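# Press the two marked drive blanks fully into the rack

## Task

Using the work order image, find the two drive blanks labelled PUSH HOME and press each one in until it bottoms out and latches. Do not disturb the other blanks. The rack is loose on the table: it may tilt only a little, since a bigger tilt fails the job, and it must finish in its original position. Both blanks must stay latched without the robot holding them when the scene ends.

## Robot and tools

Robot: two 6-joint arms with parallel grippers, left_arm and right_arm. The names are not image sides. left_arm sits on the +y side with its base at (-0.042, +0.271, 0) m; right_arm's base is at (+0.049, -0.344, 0) m. Both are yawed about 0.01 rad.

Scene frame: origin on the table surface midway between the arms, +x out across the table, +z upward. Each gripper's fingers point along its own +z axis and separate along its y axis. The reported hand point lies between the finger pads, just under 1 cm behind the tips. Reported hand positions get less accurate at long reach.

execute_actions takes "actions", a list with zero or one item, plus an optional "pictures" boolean (images come by default).
- Empty list: commands nothing and just returns the state.
- Motion item: {"rows": [...], "steps": n}. It holds 1 to 15 rows, and steps is 1 to 15 (15 if omitted). Each step lasts 1/30 s and uses one row. If rows run out, the last row repeats.
- Wait item: {"steps": n}, with n up to 300 and no rows. It returns once n steps have passed since the previous result, and your reply time counts toward them.

A refused call moves nothing.

Each row is one flat list of 14 numbers, each in [-1, 1], covering both arms even if only one moves. Order: left_arm waist, shoulder, elbow, wrist pitch, wrist yaw, wrist roll, opening; then the same seven for right_arm.

The six joint numbers are offsets, not poses. They are measured from the joint angles in the latest result that lists them. Before any such result exists, and for extra calls within one reply, they count from where the arm is when the action begins. They do not accumulate from row to row. Scale: 1.0 equals 1.202 rad for the waist, 1.258 for the shoulder, 1.238 for the elbow, 2.073 for wrist pitch, and 2.022 for wrist yaw and wrist roll. All-zero offsets are not a hold: they pull the arm back to those reference angles.

Joint ranges in radians, same for both arms: waist -2.618 to 3.054, shoulder 0.000 to 3.142, elbow 0.000 to 3.142, wrist pitch -1.571 to 1.571, wrist yaw -1.571 to 1.571, wrist roll -2.094 to 2.094. A target more than 0.036 rad outside a range gets the call refused. The true stops may sit 0.036 rad either way of these values. A target beyond a true stop is cut off there, and the result then says "joint sent to its limit"; this can refer to an earlier action. If that line is missing, do not assume the joint has room left.

Opening is absolute, not an offset: +1 fully open (pads 0.087 m apart), -1 closed. grip_measured is reported on the same scale. To hold something, command roughly 0.02 below grip_measured; a smaller gap grips more lightly. Each pad can push about 20 N, and slamming shut squeezes harder. Readings may be off by about 1 mm per gripper.

Motion limits: each step, a joint's target is kept within a fixed lead of its measured angle. The leads are 0.202 rad (waist), 0.258 (shoulder), 0.238 (elbow), 0.573 (wrist pitch) and 0.522 (yaw, roll). Targets that would move a hand more than 70 mm from its current spot are scaled back. So large moves take several actions. Friction can leave a joint up to about 0.031 rad short of its target, and smaller commands may not move it at all.

Between calls the arms keep heading for the last row you sent. They stop once everything has nearly stopped moving (a blocked joint counts as stopped) or a step gets HELD. After that, only a new action pushes farther.

Result lines:
- State line (left_arm: … | right_arm: …): each hand's position in metres and its quaternion (wxyz) in the scene frame.
- Joint positions / Joint velocities: for each arm, the six joints (rad, rad/s), then the pad gap (m, m/s).
- grip_measured: the measured opening on the command scale.
- "joint command not followed": a clearance check altered or blocked some joint targets.
- HELD: marks steps on which all or part of your row was not sent.
- MOTOR HOT: appears from 75 °C. At 90 °C that arm halts for 10 s. At 100 °C it goes limp and drops. Both halts show as OVER-TEMPERATURE FAULT. Long pushing or holding heats motors.

zoom_image: {"camera": name, "region": [x0, y0, x1, y1]} in image pixels, origin at the top left, region at most 504x504. It returns a closer view of that camera's latest image. The cameras are cam_high, cam_low, cam_left_wrist and cam_right_wrist, all 672x504. The calibration given is approximate.

show_instructions (no arguments) shows the work order image naming the blanks. read_manual(section="licences") returns licence text only. finished_scene(scene) ends and grades the current scene; pass its number. It cannot be undone.

Cautions: push blanks gently and straight in, since the unfixed rack can slide or tip. Leave the rack where it started, upright. Touch only the marked blanks. Keep the arms from hitting each other, and do not knock anything off the table. Back off afterwards so the blanks stay latched on their own.

Each tool is called after ">>>" by a JSON object that holds its "method" and its "body".

Reference images:

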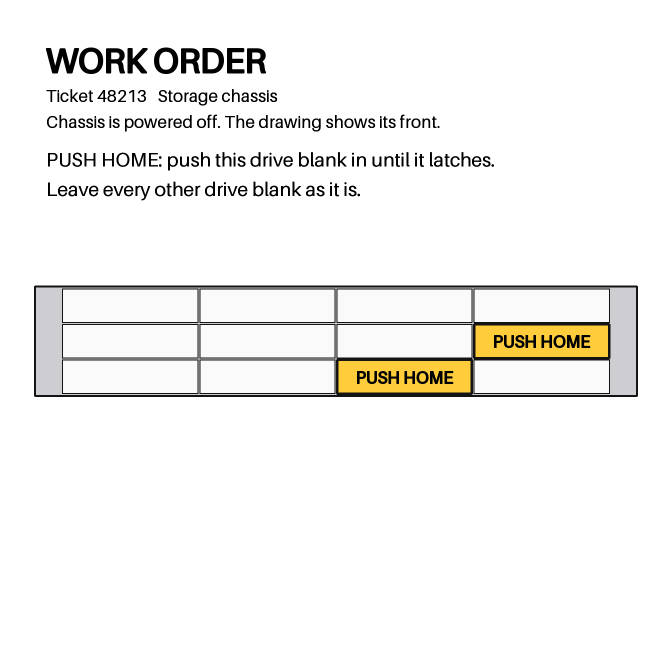

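## Session

>>> {"method": "execute_actions", "body": {"actions": []}}

Scene clock: 0.00 s of 4500.00 s.
left_arm: end_effector_position=(+0.2577, +0.1699, +0.2824) grip_measured=+0.985 end_effector_quat_wxyz=(+0.193, +0.113, +0.841, -0.493) | right_arm: end_effector_position=(+0.2361, -0.1409, +0.1369) grip_measured=+0.982 end_effector_quat_wxyz=(+0.007, +0.739, -0.674, +0.013)
Joint positions: left_arm=[ 0.193  1.699  1.763 -1.499  1.111  0.355  0.087] | right_arm=[ 0.963  1.714  1.515 -1.388  0.024 -0.721  0.087]
Joint velocities: left_arm=[-0.002 -0.002  0.002  0.022 -0.022  0.007  0.   ] | right_arm=[-0.012 -0.002 -0.002  0.022  0.007 -0.007  0.   ]
Motor temperatures (°C, as the motors report them): left_arm=[20 19 21 18 19 19] | right_arm=[20 21 18 21 19 20]

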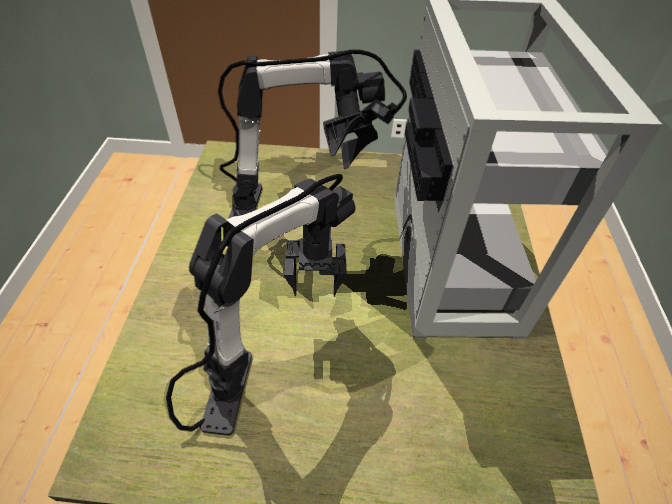

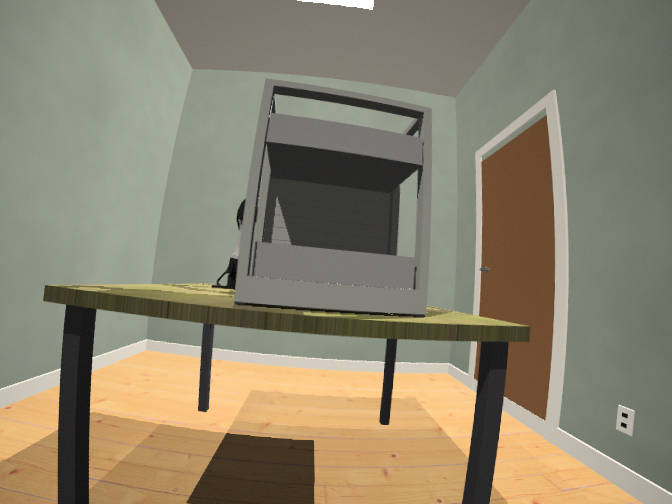

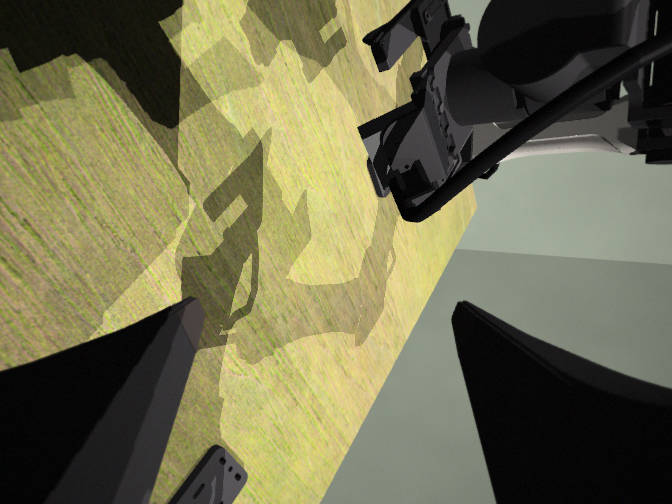

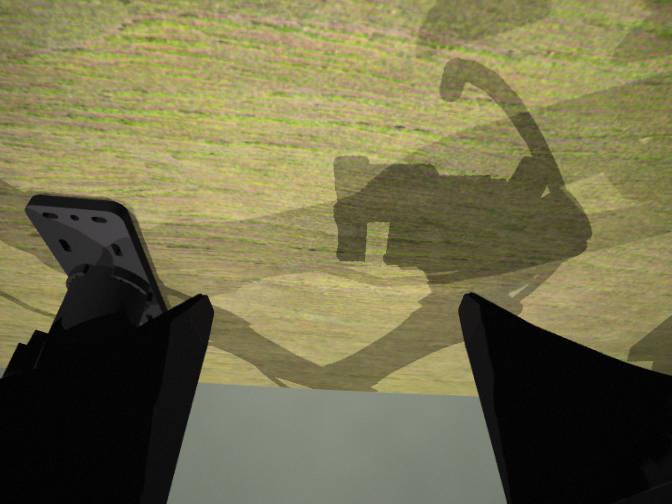

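>>> {"method": "zoom_image", "body": {"camera": "cam_high", "region": [380, 0, 672, 350]}}

>>> {"method": "zoom_image", "body": {"camera": "cam_high", "region": [390, 40, 490, 220]}}

Region (380, 0, 672, 350) of cam_high's 672x504 image, scaled by 1.440, with more detail than that image has.

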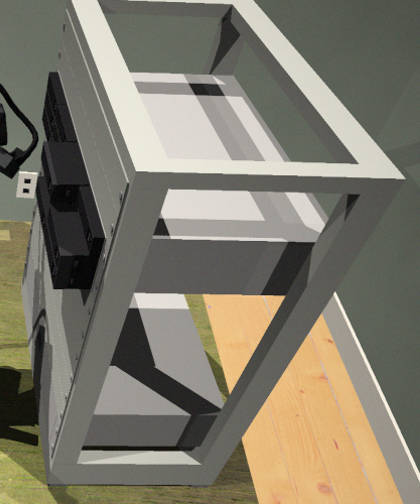

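Region (390, 40, 490, 220) of cam_high's 672x504 image, scaled by 2.800, with more detail than that image has.

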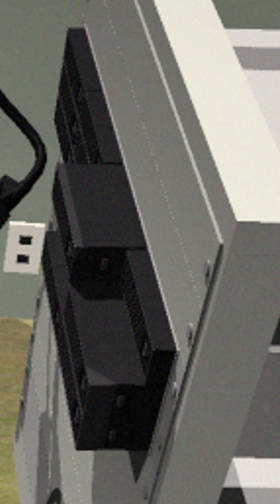

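>>> {"method": "execute_actions", "body": {"actions": [{"rows":[[0,-0.1,-0.09,0,-0.1,-0.03,0.5,-0.15,0,0,0,0,0,1],[0,-0.2,-0.17,0,-0.2,-0.07,0,-0.3,0,0,0,0,0,1],[0,-0.3,-0.26,0,-0.3,-0.1,-0.5,-0.5,0,0,0,0,0,1],[0,-0.516,-0.437,0,-0.549,-0.176,-1,-1,0,0,0,0,0.357,1]],"steps":15}], "pictures": false}}

>>> {"method": "execute_actions", "body": {"actions": [{"steps":30}], "pictures": false}}

Scene clock: 45.33 s of 4500.00 s.
left_arm: end_effector_position=(+0.0960, +0.2763, +0.1997) grip_measured=-1.000 end_effector_quat_wxyz=(+0.136, -0.062, +0.988, -0.042) | right_arm: end_effector_position=(+0.3158, -0.3685, +0.1358) grip_measured=+0.982 end_effector_quat_wxyz=(-0.001, +0.002, +1.000, -0.011)
Joint positions: left_arm=[ 0.193  1.037  1.247 -1.518  0.112  0.033  0.   ] | right_arm=[-0.046  1.714  1.515 -1.372  0.021 -0.063  0.087]
Joint velocities: left_arm=[ 0.002 -0.022 -0.09  -0.066 -0.74  -0.168  0.   ] | right_arm=[-2.112  0.012  0.002 -0.051 -0.007  0.374 -0.001]
Motor temperatures (°C, as the motors report them): left_arm=[20 22 24 18 19 19] | right_arm=[20 27 22 22 19 20]
Steps of this call (steps 1 to 90: nothing new was sent; then 41.83 s passed at rest; steps 91 to 105: all 15 steps of this action). Readings (joint positions):
91: left_arm=[0.193 1.684 1.746 -1.486 1.086 0.347] | right_arm=[0.945 1.714 1.515 -1.388 0.017 -0.722]
92: left_arm=[0.193 1.639 1.691 -1.469 1.024 0.327] | right_arm=[0.902 1.714 1.515 -1.388 0.011 -0.722]
94: left_arm=[0.193 1.504 1.545 -1.471 0.858 0.258] | right_arm=[0.770 1.714 1.515 -1.386 0.011 -0.646]
98: left_arm=[0.193 1.197 1.298 -1.487 0.511 0.124] | right_arm=[0.475 1.714 1.515 -1.376 0.016 -0.287]
105: the state above

Scene clock: 46.33 s of 4500.00 s.
left_arm: end_effector_position=(+0.0927, +0.2929, +0.1977) grip_measured=-1.000 end_effector_quat_wxyz=(+0.129, -0.080, +0.988, +0.007) | right_arm: end_effector_position=(+0.3057, -0.4201, +0.1358) grip_measured=+0.982 end_effector_quat_wxyz=(-0.002, +0.131, +0.991, -0.015)
Joint positions: left_arm=[ 0.193  1.037  1.243 -1.518  0.01   0.01   0.   ] | right_arm=[-0.246  1.714  1.515 -1.373  0.031 -0.005  0.087]
Joint velocities: left_arm=[-0.002  0.012  0.012 -0.037 -0.066 -0.022  0.   ] | right_arm=[-0.017  0.002  0.007 -0.007 -0.081  0.022 -0.   ]
Motor temperatures (°C, as the motors report them): left_arm=[20 22 24 18 19 19] | right_arm=[20 27 22 22 19 20]
Steps of this call (steps 1 to 30: the robot went on to your last target). Readings (joint positions):
1: left_arm=[0.193 1.037 1.245 -1.518 0.090 0.029] | right_arm=[-0.120 1.714 1.515 -1.372 0.022 -0.051]
2: left_arm=[0.193 1.037 1.244 -1.518 0.074 0.025] | right_arm=[-0.184 1.714 1.515 -1.372 0.025 -0.041]
4: left_arm=[0.193 1.037 1.243 -1.518 0.050 0.019] | right_arm=[-0.259 1.714 1.515 -1.372 0.033 -0.025]
8: left_arm=[0.193 1.037 1.243 -1.518 0.026 0.014] | right_arm=[-0.254 1.714 1.515 -1.372 0.034 -0.012]
30: the state above
All arms were judged still, so your last target was given up. Only a new action makes them travel on or press farther. Fingers that are still opening or closing keep moving.

>>> {"method": "execute_actions", "body": {"actions": [{"rows":[[-0.03,0,0,0.06,0,0,-1,0,0.01,0.01,0.05,-0.03,0,1],[-0.07,0,0,0.12,0,0,-1,0,0.02,0.02,0.1,-0.07,0,1],[-0.1,0,0,0.19,0,0,-1,0,0.03,0.03,0.16,-0.11,0,1],[-0.14,0,0,0.26,0,0,-1,0,0.04,0.04,0.22,-0.16,0,1],[-0.18,0,0,0.33,0,0,-1,0,0.05,0.05,0.28,-0.21,0,1],[-0.22,0,0,0.4,0,0,-1,0,0.06,0.06,0.34,-0.27,0,1],[-0.26,0,0,0.47,0,0,-1,0,0.07,0.07,0.4,-0.33,0,1],[-0.3,0,0,0.54,0,0,-1,0,0.08,0.08,0.46,-0.39,0,1],[-0.34,0,0,0.61,0,0,-1,0,0.09,0.09,0.52,-0.45,0,1],[-0.38,0,0,0.68,0,0,-1,0,0.1,0.1,0.58,-0.51,0,1],[-0.41,0,0,0.75,0,0,-1,0,0.11,0.11,0.64,-0.57,0,1],[-0.44,0,0,0.81,0,0,-1,0,0.12,0.12,0.69,-0.63,0,1],[-0.47,0,0,0.86,0,0,-1,0,0.13,0.13,0.73,-0.68,0,1],[-0.493,0,0,0.926,0,0,-1,0,0.147,0.141,0.763,-0.747,0,1]],"steps":15}], "pictures": false}}

>>> {"method": "execute_actions", "body": {"actions": [{"steps":25}]}}

Scene clock: 61.03 s of 4500.00 s.
left_arm: end_effector_position=(+0.2590, +0.1714, +0.2997) grip_measured=-1.000 end_effector_quat_wxyz=(+0.517, +0.140, +0.840, -0.082) | right_arm: end_effector_position=(+0.5245, -0.3605, +0.2031) grip_measured=+0.982 end_effector_quat_wxyz=(+0.408, -0.016, +0.877, +0.252)
Joint positions: left_arm=[-0.297  1.037  1.243 -0.674  0.005  0.01   0.   ] | right_arm=[-0.246  1.83   1.632 -0.567 -0.676 -0.005  0.087]
Joint velocities: left_arm=[-0.862  0.017 -0.017  1.722 -0.051  0.007  0.   ] | right_arm=[-0.012  0.471  0.379  2.308 -2.073  0.066  0.001]
Motor temperatures (°C, as the motors report them): left_arm=[20 21 24 19 19 19] | right_arm=[20 28 22 22 19 20]
Steps of this call (steps 1 to 90: nothing new was sent; then 11.20 s passed at rest; steps 91 to 105: all 15 steps of this action). Readings (joint positions):
91: left_arm=[0.189 1.037 1.243 -1.510 0.009 0.010] | right_arm=[-0.246 1.714 1.515 -1.366 0.024 -0.005]
92: left_arm=[0.172 1.037 1.243 -1.483 0.007 0.010] | right_arm=[-0.246 1.714 1.515 -1.343 0.003 -0.005]
94: left_arm=[0.109 1.037 1.243 -1.370 0.007 0.010] | right_arm=[-0.246 1.720 1.523 -1.250 -0.068 -0.005]
98: left_arm=[-0.024 1.037 1.243 -1.108 0.005 0.010] | right_arm=[-0.246 1.746 1.550 -1.019 -0.255 -0.005]
105: the state above

Scene clock: 61.87 s of 4500.00 s.
left_arm: end_effector_position=(+0.2746, +0.1326, +0.5498) grip_measured=-1.000 end_effector_quat_wxyz=(+0.860, +0.103, +0.467, -0.175) | right_arm: end_effector_position=(+0.5248, -0.2932, +0.3301) grip_measured=+0.982 end_effector_quat_wxyz=(+0.581, -0.398, +0.585, +0.402)
Joint positions: left_arm=[-0.389  1.037  1.243  0.367  0.007  0.01   0.   ] | right_arm=[-0.246  1.887  1.68   0.195 -1.469 -0.005  0.087]
Joint velocities: left_arm=[ 0.002 -0.012 -0.002  0.037 -0.007 -0.081  0.   ] | right_arm=[ 0.012  0.012  0.002  0.066  0.022 -0.037  0.   ]
Motor temperatures (°C, as the motors report them): left_arm=[20 21 24 19 19 19] | right_arm=[20 28 22 22 19 20]
Steps of this call (steps 1 to 25: the robot went on to your last target). Readings (joint positions):
1: left_arm=[-0.323 1.037 1.243 -0.611 0.006 0.010] | right_arm=[-0.246 1.845 1.643 -0.482 -0.752 -0.005]
2: left_arm=[-0.342 1.037 1.243 -0.546 0.007 0.010] | right_arm=[-0.246 1.859 1.651 -0.390 -0.835 -0.005]
4: left_arm=[-0.365 1.037 1.243 -0.413 0.007 0.010] | right_arm=[-0.246 1.881 1.662 -0.195 -1.020 -0.005]
8: left_arm=[-0.380 1.037 1.243 -0.146 0.007 0.010] | right_arm=[-0.246 1.887 1.677 0.048 -1.289 -0.005]
25: the state above
camera_calibration (this result's frames):
cam_left_wrist: T_world_to_cam=[[-0.402661, -0.915328, 0.00628661, 0.227579], [-0.253038, 0.104708, -0.961773, 0.611543], [0.87968, -0.388859, -0.273774, 0.10006], [0, 0, 0, 1]] pos_world=[0.15836, 0.183185, 0.614129]
cam_right_wrist: T_world_to_cam=[[0.930022, -0.367477, -0.00432832, -0.596884], [-0.285161, -0.714163, -0.639261, 0.175929], [0.231823, 0.595761, -0.768978, 0.449447], [0, 0, 0, 1]] pos_world=[0.501091, -0.361463, 0.455496]

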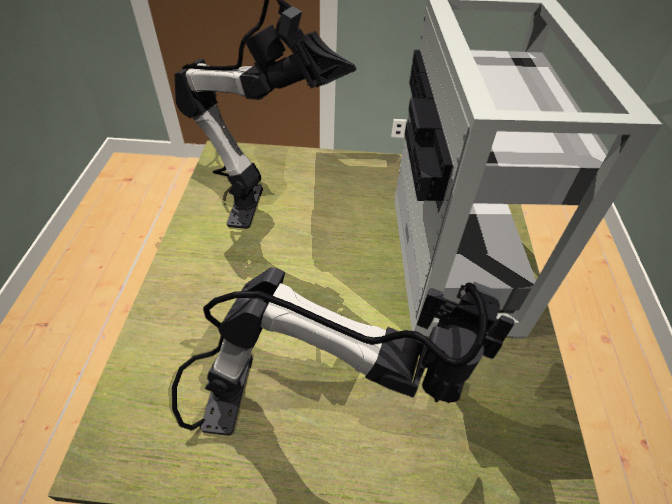

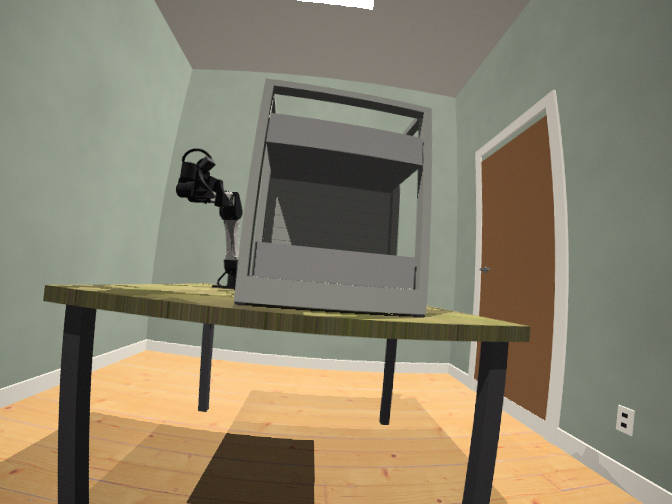

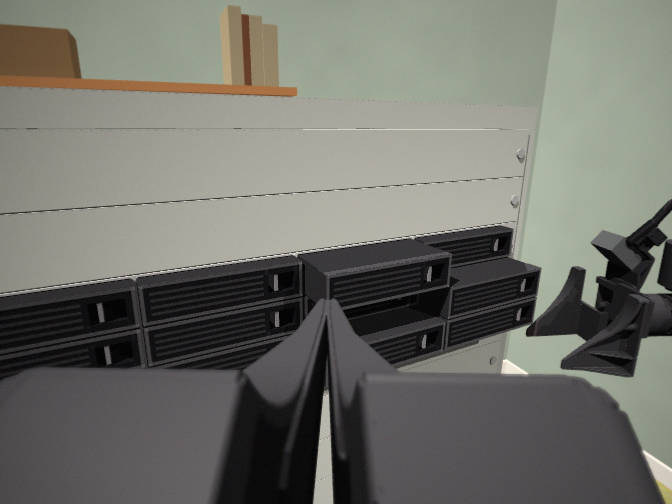

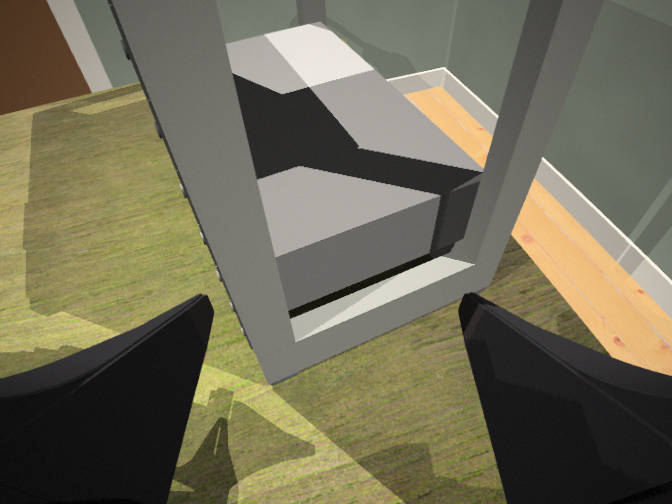

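>>> {"method": "execute_actions", "body": {"actions": [{"rows":[[-0.02,0.03,0.03,-0.02,0,0,-1,0.01,0.004,0.004,0,0,0,1],[-0.04,0.06,0.06,-0.04,0,0,-1,0.02,0.008,0.008,0,0,0,1],[-0.06,0.1,0.1,-0.06,0,0,-1,0.03,0.012,0.013,0,-0.005,0,1],[-0.08,0.14,0.14,-0.08,0,0,-1,0.04,0.016,0.018,0,-0.01,0,1],[-0.1,0.18,0.18,-0.1,0,0,-1,0.05,0.02,0.023,0,-0.015,0,1],[-0.12,0.22,0.22,-0.12,0,0,-1,0.06,0.025,0.028,0,-0.02,0,1],[-0.14,0.26,0.26,-0.14,0,0,-1,0.07,0.03,0.033,0,-0.02,0,1],[-0.16,0.3,0.3,-0.16,0,0,-1,0.08,0.035,0.038,0,-0.02,0,1],[-0.18,0.34,0.33,-0.18,0,0,-1,0.09,0.04,0.043,0,-0.02,0,1],[-0.19,0.37,0.36,-0.189,0,0,-1,0.1,0.045,0.05,0,-0.02,0,1],[-0.2,0.4,0.39,-0.189,0,0,-1,0.115,0.045,0.05,0,-0.02,0,1],[-0.2,0.43,0.42,-0.189,0,0,-1,0.13,0.045,0.05,0,-0.02,0,1],[-0.2,0.455,0.44,-0.189,0,0,-1,0.14,0.045,0.05,0,-0.02,0,1],[-0.2,0.474,0.456,-0.189,0,0,-1,0.146,0.045,0.05,0,-0.02,0,1]],"steps":15}], "pictures": false}}

>>> {"method": "execute_actions", "body": {"actions": [{"steps":15}]}}

Scene clock: 92.27 s of 4500.00 s.
left_arm: end_effector_position=(+0.3716, -0.0407, +0.4754) grip_measured=-1.000 end_effector_quat_wxyz=(+0.729, +0.208, +0.606, -0.241) | right_arm: end_effector_position=(+0.5141, -0.2170, +0.3306) grip_measured=+0.982 end_effector_quat_wxyz=(+0.543, -0.455, +0.541, +0.453)
Joint positions: left_arm=[-0.624  1.612  1.754  0.039  0.005  0.01   0.   ] | right_arm=[-0.083  1.921  1.724  0.197 -1.499 -0.005  0.087]
Joint velocities: left_arm=[-0.027  0.789  0.335 -0.462 -0.022 -0.007  0.   ] | right_arm=[ 0.339  0.027  0.002 -0.037 -0.007 -0.125  0.   ]
Motor temperatures (°C, as the motors report them): left_arm=[20 20 26 21 19 19] | right_arm=[20 31 25 25 19 20]
Steps of this call (steps 1 to 30: the robot went on to your last target; steps 31 to 90: nothing new was sent; then 26.90 s passed at rest; steps 91 to 105: all 15 steps of this action). Readings (joint positions):
91: left_arm=[-0.391 1.039 1.245 0.373 0.007 0.010] | right_arm=[-0.246 1.887 1.680 0.197 -1.473 -0.005]
92: left_arm=[-0.399 1.049 1.257 0.361 0.006 0.010] | right_arm=[-0.244 1.887 1.680 0.197 -1.473 -0.005]
94: left_arm=[-0.435 1.105 1.325 0.326 0.005 0.010] | right_arm=[-0.234 1.887 1.680 0.197 -1.474 -0.005]
98: left_arm=[-0.528 1.299 1.524 0.220 0.005 0.010] | right_arm=[-0.183 1.896 1.700 0.197 -1.489 -0.005]
105: the state above

Scene clock: 92.77 s of 4500.00 s.
left_arm: end_effector_position=(+0.3809, -0.0480, +0.4520) grip_measured=-1.000 end_effector_quat_wxyz=(+0.705, +0.217, +0.633, -0.233) | right_arm: end_effector_position=(+0.5115, -0.2088, +0.3301) grip_measured=+0.982 end_effector_quat_wxyz=(+0.538, -0.461, +0.536, +0.459)
Joint positions: left_arm=[-0.624  1.654  1.783 -0.025  0.005  0.01   0.   ] | right_arm=[-0.066  1.922  1.724  0.197 -1.503 -0.005  0.087]
Joint velocities: left_arm=[ 0.002 -0.012 -0.007  0.037 -0.037  0.007  0.   ] | right_arm=[-0.007  0.002 -0.002  0.022 -0.022  0.022 -0.   ]
Motor temperatures (°C, as the motors report them): left_arm=[20 20 26 21 19 19] | right_arm=[20 31 25 25 19 20]
Steps of this call (steps 1 to 15: the robot went on to your last target). Readings (joint positions):
1: left_arm=[-0.624 1.633 1.760 0.023 0.005 0.010] | right_arm=[-0.074 1.922 1.724 0.197 -1.500 -0.005]
2: left_arm=[-0.624 1.645 1.760 0.007 0.005 0.010] | right_arm=[-0.068 1.922 1.724 0.197 -1.501 -0.005]
4: left_arm=[-0.624 1.654 1.760 -0.018 0.005 0.010] | right_arm=[-0.065 1.922 1.724 0.197 -1.502 -0.005]
8: left_arm=[-0.624 1.654 1.775 -0.025 0.005 0.010] | right_arm=[-0.066 1.922 1.724 0.197 -1.502 -0.005]
15: the state above
camera_calibration (this result's frames):
cam_left_wrist: T_world_to_cam=[[-0.601357, -0.798938, 0.00827999, 0.186073], [-0.546015, 0.403373, -0.734274, 0.586407], [0.583299, -0.446082, -0.678803, 0.20273], [0, 0, 0, 1]] pos_world=[0.313831, 0.00255423, 0.566657]
cam_right_wrist: T_world_to_cam=[[0.986714, -0.162331, 0.00666518, -0.54333], [-0.120493, -0.758694, -0.640207, 0.139253], [0.108982, 0.630898, -0.768174, 0.472153], [0, 0, 0, 1]] pos_world=[0.501434, -0.280429, 0.455468]

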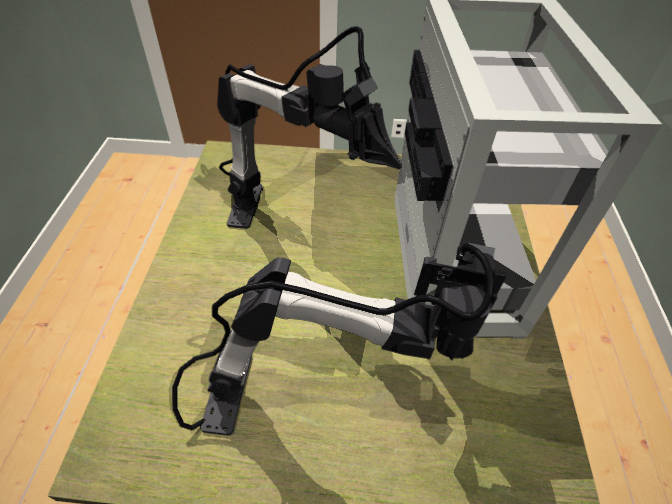

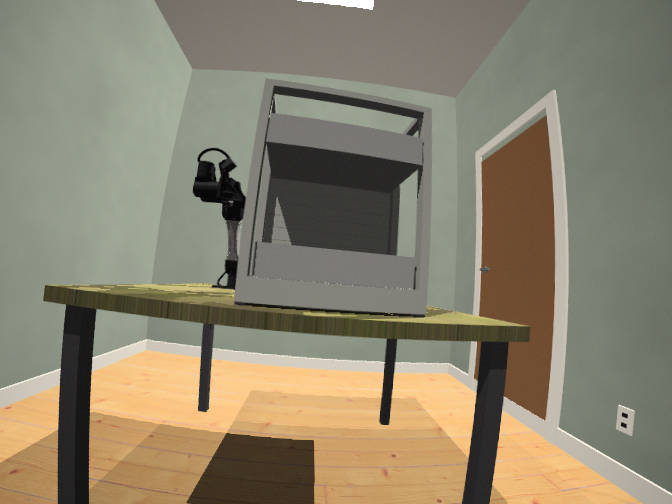

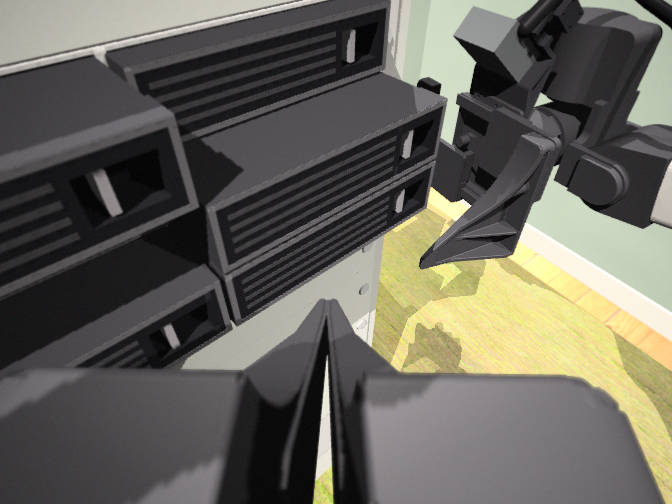

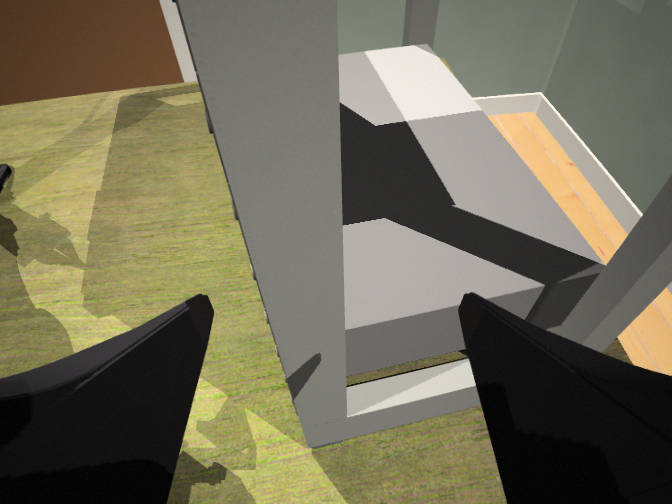

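>>> {"method": "execute_actions", "body": {"actions": [{"rows":[[0,0,0.01,-0.003,0,0,-1,0.01,0.005,0.007,0,0,0,1],[0,0,0.02,-0.006,0,0,-1,0.02,0.01,0.014,0,0,0,1],[0,0,0.03,-0.009,0,0,-1,0.03,0.015,0.021,-0.003,0,0,1],[0,0,0.04,-0.012,0,0,-1,0.04,0.02,0.028,-0.005,0,0,1],[0,0,0.05,-0.015,0,0,-1,0.05,0.025,0.035,-0.007,0,0,1],[0,0,0.06,-0.018,0,0,-1,0.06,0.03,0.042,-0.009,0,0,1],[0,0,0.07,-0.021,0,0,-1,0.07,0.035,0.049,-0.011,0,0,1],[0,0,0.08,-0.024,0,0,-1,0.08,0.04,0.056,-0.013,0,0,1],[0,0,0.09,-0.027,0,0,-1,0.09,0.045,0.063,-0.015,0,0,1],[0,0,0.093,-0.029,0,0,-1,0.1,0.05,0.07,-0.015,0,0,1],[0,0,0.093,-0.029,0,0,-1,0.11,0.055,0.076,-0.015,0,0,1],[0,0,0.093,-0.029,0,0,-1,0.117,0.06,0.082,-0.015,0,0,1]],"steps":15}], "pictures": false}}

>>> {"method": "execute_actions", "body": {"actions": [{"steps":10}]}}

Scene clock: 118.47 s of 4500.00 s.
left_arm: end_effector_position=(+0.3736, -0.0424, +0.4887) grip_measured=-1.000 end_effector_quat_wxyz=(+0.724, +0.210, +0.612, -0.239) | right_arm: end_effector_position=(+0.5003, -0.1438, +0.3356) grip_measured=+0.982 end_effector_quat_wxyz=(+0.510, -0.503, +0.496, +0.490)
Joint positions: left_arm=[-0.624  1.654  1.878 -0.061  0.005  0.01   0.   ] | right_arm=[ 0.076  1.972  1.807  0.188 -1.503 -0.005  0.087]
Joint velocities: left_arm=[-0.007  0.012  0.007 -0.095  0.037  0.066  0.   ] | right_arm=[ 0.095  0.056  0.007  0.007  0.037 -0.007  0.   ]
Motor temperatures (°C, as the motors report them): left_arm=[20 24 29 23 19 19] | right_arm=[20 32 26 25 19 20]
Steps of this call (steps 1 to 15: the robot went on to your last target; steps 16 to 90: nothing new was sent; then 22.20 s passed at rest; steps 91 to 105: all 15 steps of this action). Readings (joint positions):
91: left_arm=[-0.624 1.654 1.783 -0.025 0.005 0.010] | right_arm=[-0.066 1.922 1.724 0.197 -1.503 -0.005]
92: left_arm=[-0.624 1.654 1.783 -0.025 0.005 0.010] | right_arm=[-0.064 1.922 1.724 0.197 -1.503 -0.005]
94: left_arm=[-0.624 1.654 1.786 -0.030 0.005 0.010] | right_arm=[-0.054 1.923 1.727 0.196 -1.503 -0.005]
98: left_arm=[-0.624 1.654 1.827 -0.054 0.005 0.010] | right_arm=[-0.004 1.938 1.762 0.194 -1.503 -0.005]
105: the state above

Scene clock: 118.80 s of 4500.00 s.
left_arm: end_effector_position=(+0.3735, -0.0424, +0.4859) grip_measured=-1.000 end_effector_quat_wxyz=(+0.720, +0.212, +0.616, -0.238) | right_arm: end_effector_position=(+0.5008, -0.1429, +0.3331) grip_measured=+0.982 end_effector_quat_wxyz=(+0.507, -0.501, +0.498, +0.493)
Joint positions: left_arm=[-0.624  1.654  1.878 -0.072  0.005  0.01   0.   ] | right_arm=[ 0.078  1.977  1.807  0.182 -1.503 -0.005  0.087]
Joint velocities: left_arm=[-0.002 -0.022 -0.017  0.066 -0.022 -0.051  0.   ] | right_arm=[ 0.007  0.002 -0.012 -0.007 -0.051 -0.022  0.   ]
Motor temperatures (°C, as the motors report them): left_arm=[20 24 29 23 19 19] | right_arm=[20 32 26 25 19 20]
Steps of this call (steps 1 to 10: the robot went on to your last target). Readings (joint positions):
1: left_arm=[-0.624 1.654 1.878 -0.064 0.005 0.010] | right_arm=[0.078 1.974 1.807 0.186 -1.503 -0.005]
2: left_arm=[-0.624 1.654 1.878 -0.067 0.005 0.010] | right_arm=[0.078 1.976 1.807 0.185 -1.503 -0.005]
4: left_arm=[-0.624 1.654 1.878 -0.070 0.005 0.010] | right_arm=[0.078 1.977 1.807 0.183 -1.503 -0.005]
8: left_arm=[-0.624 1.654 1.878 -0.072 0.005 0.010] | right_arm=[0.078 1.977 1.807 0.182 -1.503 -0.005]
10: the state above
camera_calibration (this result's frames):
cam_left_wrist: T_world_to_cam=[[-0.601669, -0.798703, 0.00824217, 0.185932], [-0.517655, 0.382053, -0.765551, 0.608701], [0.608299, -0.464875, -0.643322, 0.205121], [0, 0, 0, 1]] pos_world=[0.302192, 0.0113039, 0.596418]
cam_right_wrist: T_world_to_cam=[[0.999622, -0.0188666, 0.0199772, -0.512461], [-0.00168074, -0.767648, -0.640869, 0.129298], [0.0274265, 0.640594, -0.76739, 0.476077], [0, 0, 0, 1]] pos_world=[0.499427, -0.215385, 0.458437]

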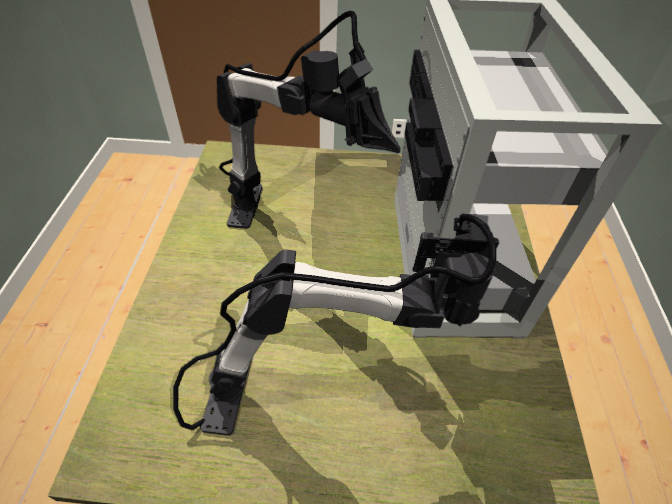

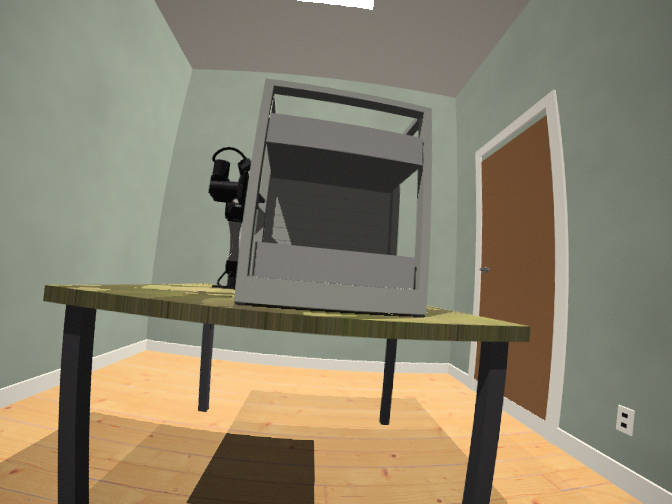

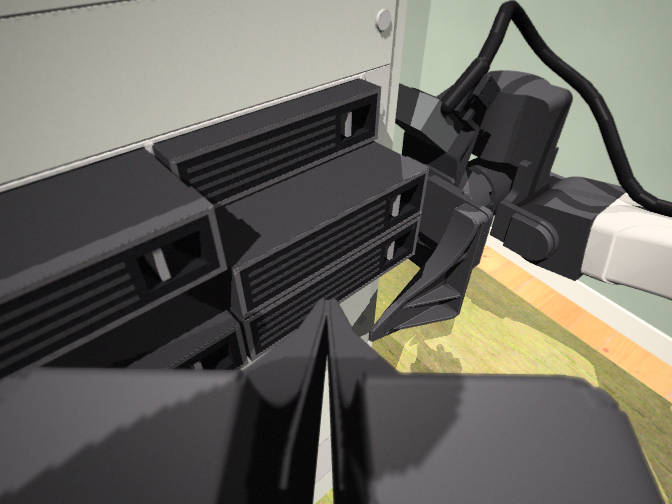

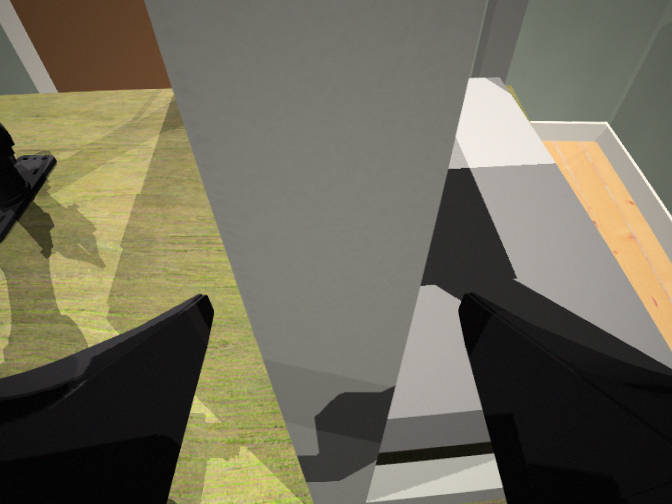

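>>> {"method": "execute_actions", "body": {"actions": [{"rows":[[0,0,0,0,0,0,-1,0.008,0.01,0.012,0,0,0,0.8],[0,0,0,0,0,0,-1,0.016,0.02,0.024,0,0,0,0.8],[0,0,0,0,0,0,-1,0.024,0.028,0.035,-0.005,0,0,0.8],[0,0,0,0,0,0,-1,0.03,0.034,0.042,-0.01,0,0,0.8],[0,0,0,0,0,0,-1,0.035,0.038,0.047,-0.012,0,0,0.7],[0,0,0,0,0,0,-1,0.035,0.038,0.047,-0.012,0,0,0.65],[0,0,0,0,0,0,-1,0.035,0.038,0.047,-0.012,0,0,0.6],[0,0,0,0,0,0,-1,0.035,0.038,0.047,-0.012,0,0,0.5],[0,0,0,0,0,0,-1,0.035,0.038,0.047,-0.012,0,0,0.45],[0,0,0,0,0,0,-1,0.035,0.038,0.047,-0.012,0,0,0.4],[0,0,0,0,0,0,-1,0.035,0.038,0.047,-0.012,0,0,0.35],[0,0,0,0,0,0,-1,0.035,0.038,0.047,-0.012,0,0,0.3]],"steps":15}]}}

Scene clock: 136.47 s of 4500.00 s.
left_arm: end_effector_position=(+0.3735, -0.0424, +0.4856) grip_measured=-1.000 end_effector_quat_wxyz=(+0.720, +0.212, +0.617, -0.238) | right_arm: end_effector_position=(+0.4981, -0.1241, +0.3351) grip_measured=+0.301 end_effector_quat_wxyz=(+0.499, -0.513, +0.486, +0.502)
Joint positions: left_arm=[-0.624  1.654  1.878 -0.073  0.005  0.01   0.   ] | right_arm=[ 0.119  2.002  1.848  0.174 -1.503 -0.005  0.057]
Joint velocities: left_arm=[-0.007  0.002 -0.017  0.037 -0.051 -0.037  0.   ] | right_arm=[-0.002 -0.012  0.027 -0.066 -0.051 -0.007 -0.   ]
Motor temperatures (°C, as the motors report them): left_arm=[20 24 30 23 19 19] | right_arm=[20 33 27 25 19 20]
Steps of this call (steps 1 to 30: the robot went on to your last target; steps 31 to 90: nothing new was sent; then 14.17 s passed at rest; steps 91 to 105: all 15 steps of this action). Readings (joint positions):
91: left_arm=[-0.624 1.654 1.878 -0.073 0.005 0.010] | right_arm=[0.078 1.977 1.807 0.182 -1.503 -0.005]
92: left_arm=[-0.624 1.654 1.878 -0.073 0.005 0.010] | right_arm=[0.079 1.977 1.809 0.182 -1.503 -0.005]
94: left_arm=[-0.624 1.654 1.878 -0.073 0.005 0.010] | right_arm=[0.086 1.985 1.825 0.181 -1.503 -0.005]
98: left_arm=[-0.624 1.654 1.878 -0.073 0.005 0.010] | right_arm=[0.112 1.998 1.848 0.180 -1.503 -0.005]
105: the state above
camera_calibration (this result's frames):
cam_left_wrist: T_world_to_cam=[[-0.601662, -0.798708, 0.0082433, 0.185931], [-0.518355, 0.38258, -0.764815, 0.608402], [0.60771, -0.464433, -0.644198, 0.205602], [0, 0, 0, 1]] pos_world=[0.302289, 0.0112304, 0.596231]
cam_right_wrist: T_world_to_cam=[[0.999379, 0.0219226, 0.0275827, -0.506879], [0.0345132, -0.7666, -0.641197, 0.127218], [0.0070882, 0.64175, -0.766881, 0.475659], [0, 0, 0, 1]] pos_world=[0.498802, -0.196617, 0.460326]

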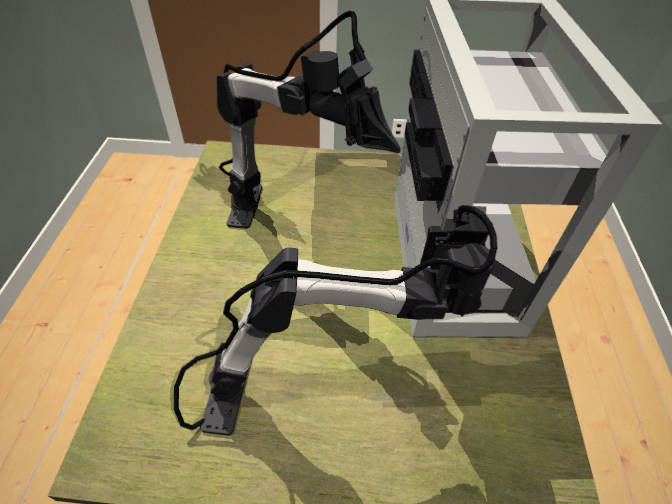

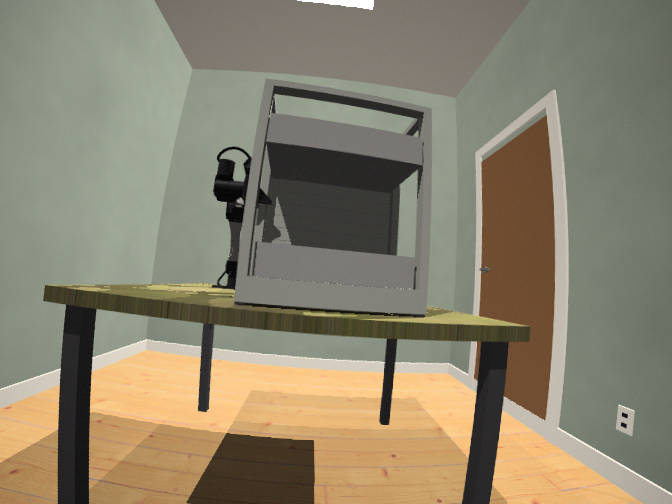

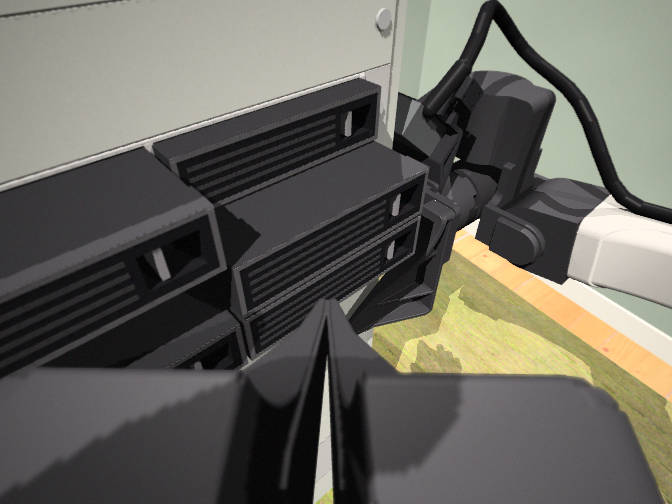

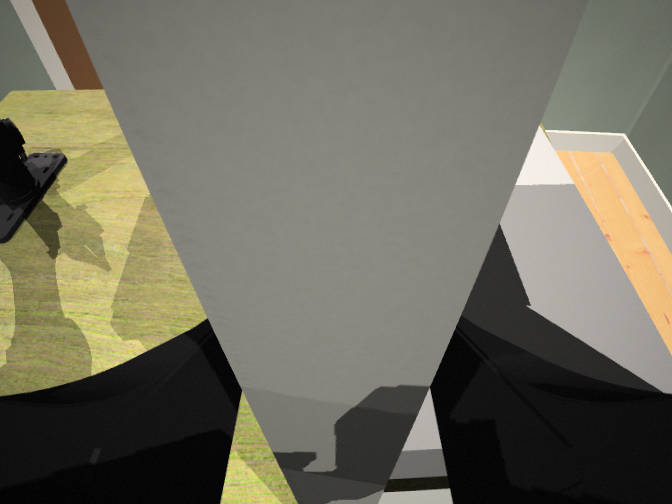

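>>> {"method": "execute_actions", "body": {"actions": [{"rows":[[0,0.005,0.02,0,0,0,-1,0,0,0,0,0,0,0.27],[0,0.012,0.03,0,0,0,-1,0,0,0,0,0,0,0.24],[0,0.02,0.04,-0.002,0,0,-1,0,0,0,0,0,0,0.21],[0,0.028,0.05,-0.004,0,0,-1,0,0,0,0,0,0,0.18],[0,0.036,0.06,-0.006,0,0,-1,0,0,0,0,0,0,0.15],[0,0.044,0.07,-0.008,0,0,-1,0,0,0,0,0,0,0.12],[0,0.052,0.08,-0.009,0,0,-1,0,0,0,0,0,0,0.1],[0,0.06,0.09,-0.01,0,0,-1,0,0,0,0,0,0,0.08],[0,0.068,0.1,-0.011,0,0,-1,0,0,0,0,0,0,0.06],[0,0.076,0.11,-0.012,0,0,-1,0,0,0,0,0,0,0.04],[0,0.084,0.12,-0.013,0,0,-1,0,0,0,0,0,0,0.02],[0,0.092,0.128,-0.014,0,0,-1,0,0,0,0,0,0,0.0],[0,0.099,0.135,-0.015,0,0,-1,0,0,0,0,0,0,-0.02],[0,0.104,0.14,-0.016,0,0,-1,0,0,0,0,0,0,-0.04],[0,0.107,0.144,-0.017,0,0,-1,0,0,0,0,0,0,-0.06]],"steps":15}], "pictures": false}}

>>> {"method": "execute_actions", "body": {"actions": [{"steps":10}]}}

Scene clock: 148.87 s of 4500.00 s.
left_arm: end_effector_position=(+0.3943, -0.0581, +0.4921) grip_measured=-1.000 end_effector_quat_wxyz=(+0.725, +0.210, +0.611, -0.240) | right_arm: end_effector_position=(+0.4966, -0.1241, +0.3350) grip_measured=-0.050 end_effector_quat_wxyz=(+0.497, -0.515, +0.484, +0.504)
Joint positions: left_arm=[-0.624  1.766  2.018 -0.085  0.005  0.01   0.   ] | right_arm=[ 0.119  2.002  1.848  0.174 -1.511 -0.004  0.042]
Joint velocities: left_arm=[-0.002  0.217  0.183 -0.125  0.051 -0.037  0.   ] | right_arm=[-0.027 -0.022  0.012  0.007 -0.125  0.066 -0.017]
Motor temperatures (°C, as the motors report them): left_arm=[20 25 30 24 19 19] | right_arm=[20 34 28 25 19 20]
Steps of this call (steps 1 to 15: the robot went on to your last target; steps 16 to 90: nothing new was sent; then 8.90 s passed at rest; steps 91 to 105: all 15 steps of this action). Readings (joint positions):
91: left_arm=[-0.624 1.654 1.878 -0.073 0.005 0.010] | right_arm=[0.119 2.002 1.848 0.174 -1.503 -0.005]
92: left_arm=[-0.624 1.654 1.878 -0.073 0.005 0.010] | right_arm=[0.119 2.002 1.848 0.174 -1.503 -0.005]
94: left_arm=[-0.624 1.662 1.892 -0.075 0.005 0.010] | right_arm=[0.119 2.002 1.848 0.174 -1.503 -0.005]
98: left_arm=[-0.624 1.697 1.944 -0.076 0.005 0.010] | right_arm=[0.119 2.002 1.848 0.174 -1.503 -0.005]
105: the state above

Scene clock: 149.20 s of 4500.00 s.
left_arm: end_effector_position=(+0.3985, -0.0612, +0.4830) grip_measured=-1.000 end_effector_quat_wxyz=(+0.718, +0.213, +0.619, -0.237) | right_arm: end_effector_position=(+0.4964, -0.1241, +0.3350) grip_measured=-0.059 end_effector_quat_wxyz=(+0.496, -0.515, +0.484, +0.504)
Joint positions: left_arm=[-0.624  1.782  2.024 -0.099  0.005  0.01   0.   ] | right_arm=[ 0.119  2.002  1.848  0.174 -1.513 -0.004  0.041]
Joint velocities: left_arm=[-0.012  0.012 -0.017  0.037  0.022  0.037  0.   ] | right_arm=[-0.017 -0.007 -0.007  0.037 -0.037 -0.037  0.   ]
Motor temperatures (°C, as the motors report them): left_arm=[20 25 30 24 19 19] | right_arm=[20 34 28 25 19 20]
Steps of this call (steps 1 to 10: the robot went on to your last target). Readings (joint positions):
1: left_arm=[-0.624 1.772 2.023 -0.088 0.005 0.010] | right_arm=[0.119 2.002 1.848 0.174 -1.512 -0.004]
2: left_arm=[-0.624 1.777 2.024 -0.090 0.005 0.010] | right_arm=[0.119 2.002 1.848 0.174 -1.513 -0.004]
4: left_arm=[-0.624 1.781 2.024 -0.095 0.005 0.010] | right_arm=[0.119 2.002 1.848 0.174 -1.513 -0.004]
8: left_arm=[-0.624 1.782 2.024 -0.099 0.005 0.010] | right_arm=[0.119 2.002 1.848 0.174 -1.513 -0.004]
10: the state above
camera_calibration (this result's frames):
cam_left_wrist: T_world_to_cam=[[-0.601614, -0.798744, 0.00825023, 0.185958], [-0.522772, 0.3859, -0.760125, 0.626258], [0.603962, -0.461615, -0.649724, 0.184351], [0, 0, 0, 1]] pos_world=[0.327924, -0.00804083, 0.594277]
cam_right_wrist: T_world_to_cam=[[0.999133, 0.0318389, 0.0268348, -0.503503], [0.0416389, -0.76638, -0.641037, 0.123626], [0.000155811, 0.641598, -0.767041, 0.479134], [0, 0, 0, 1]] pos_world=[0.497844, -0.196636, 0.460276]

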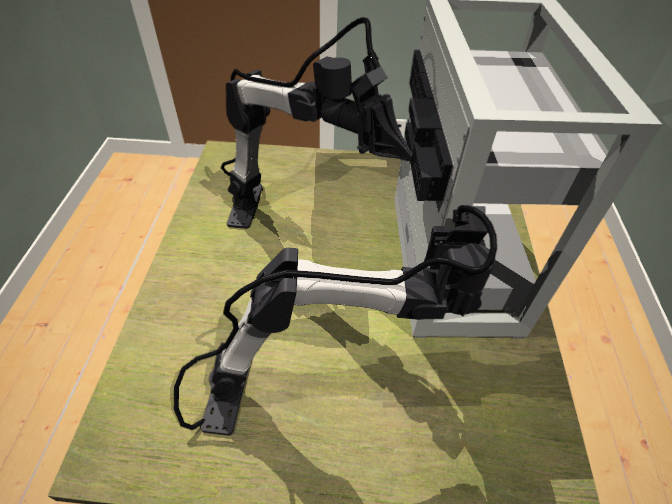

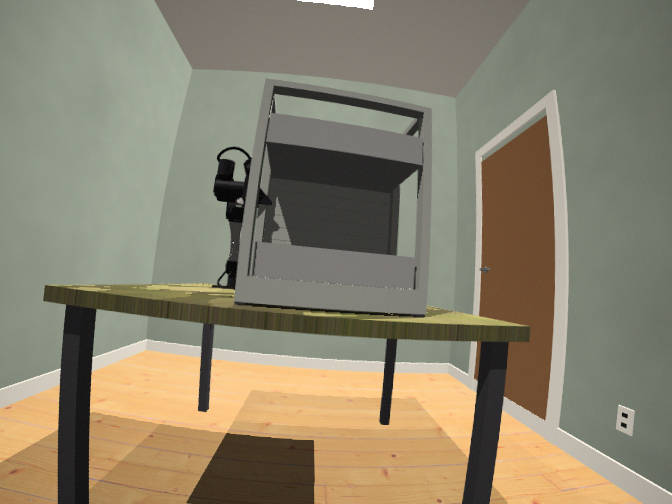

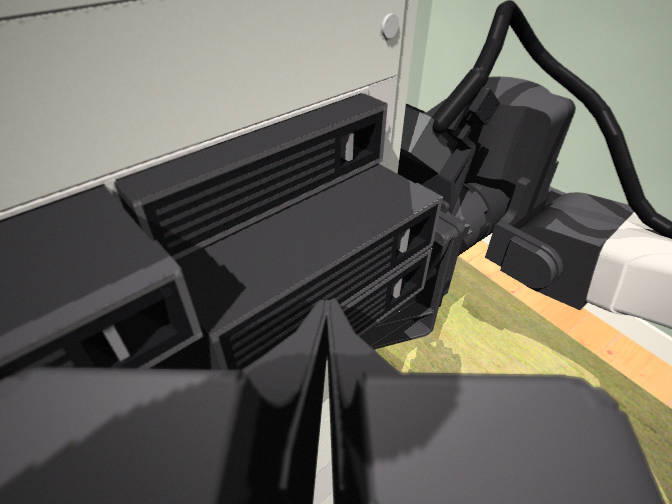

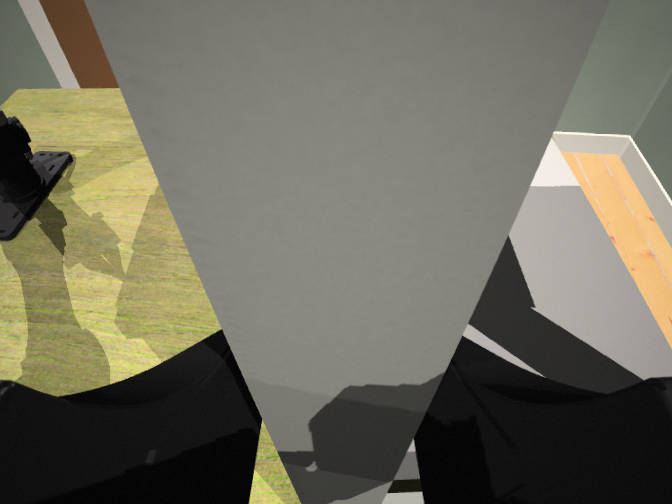

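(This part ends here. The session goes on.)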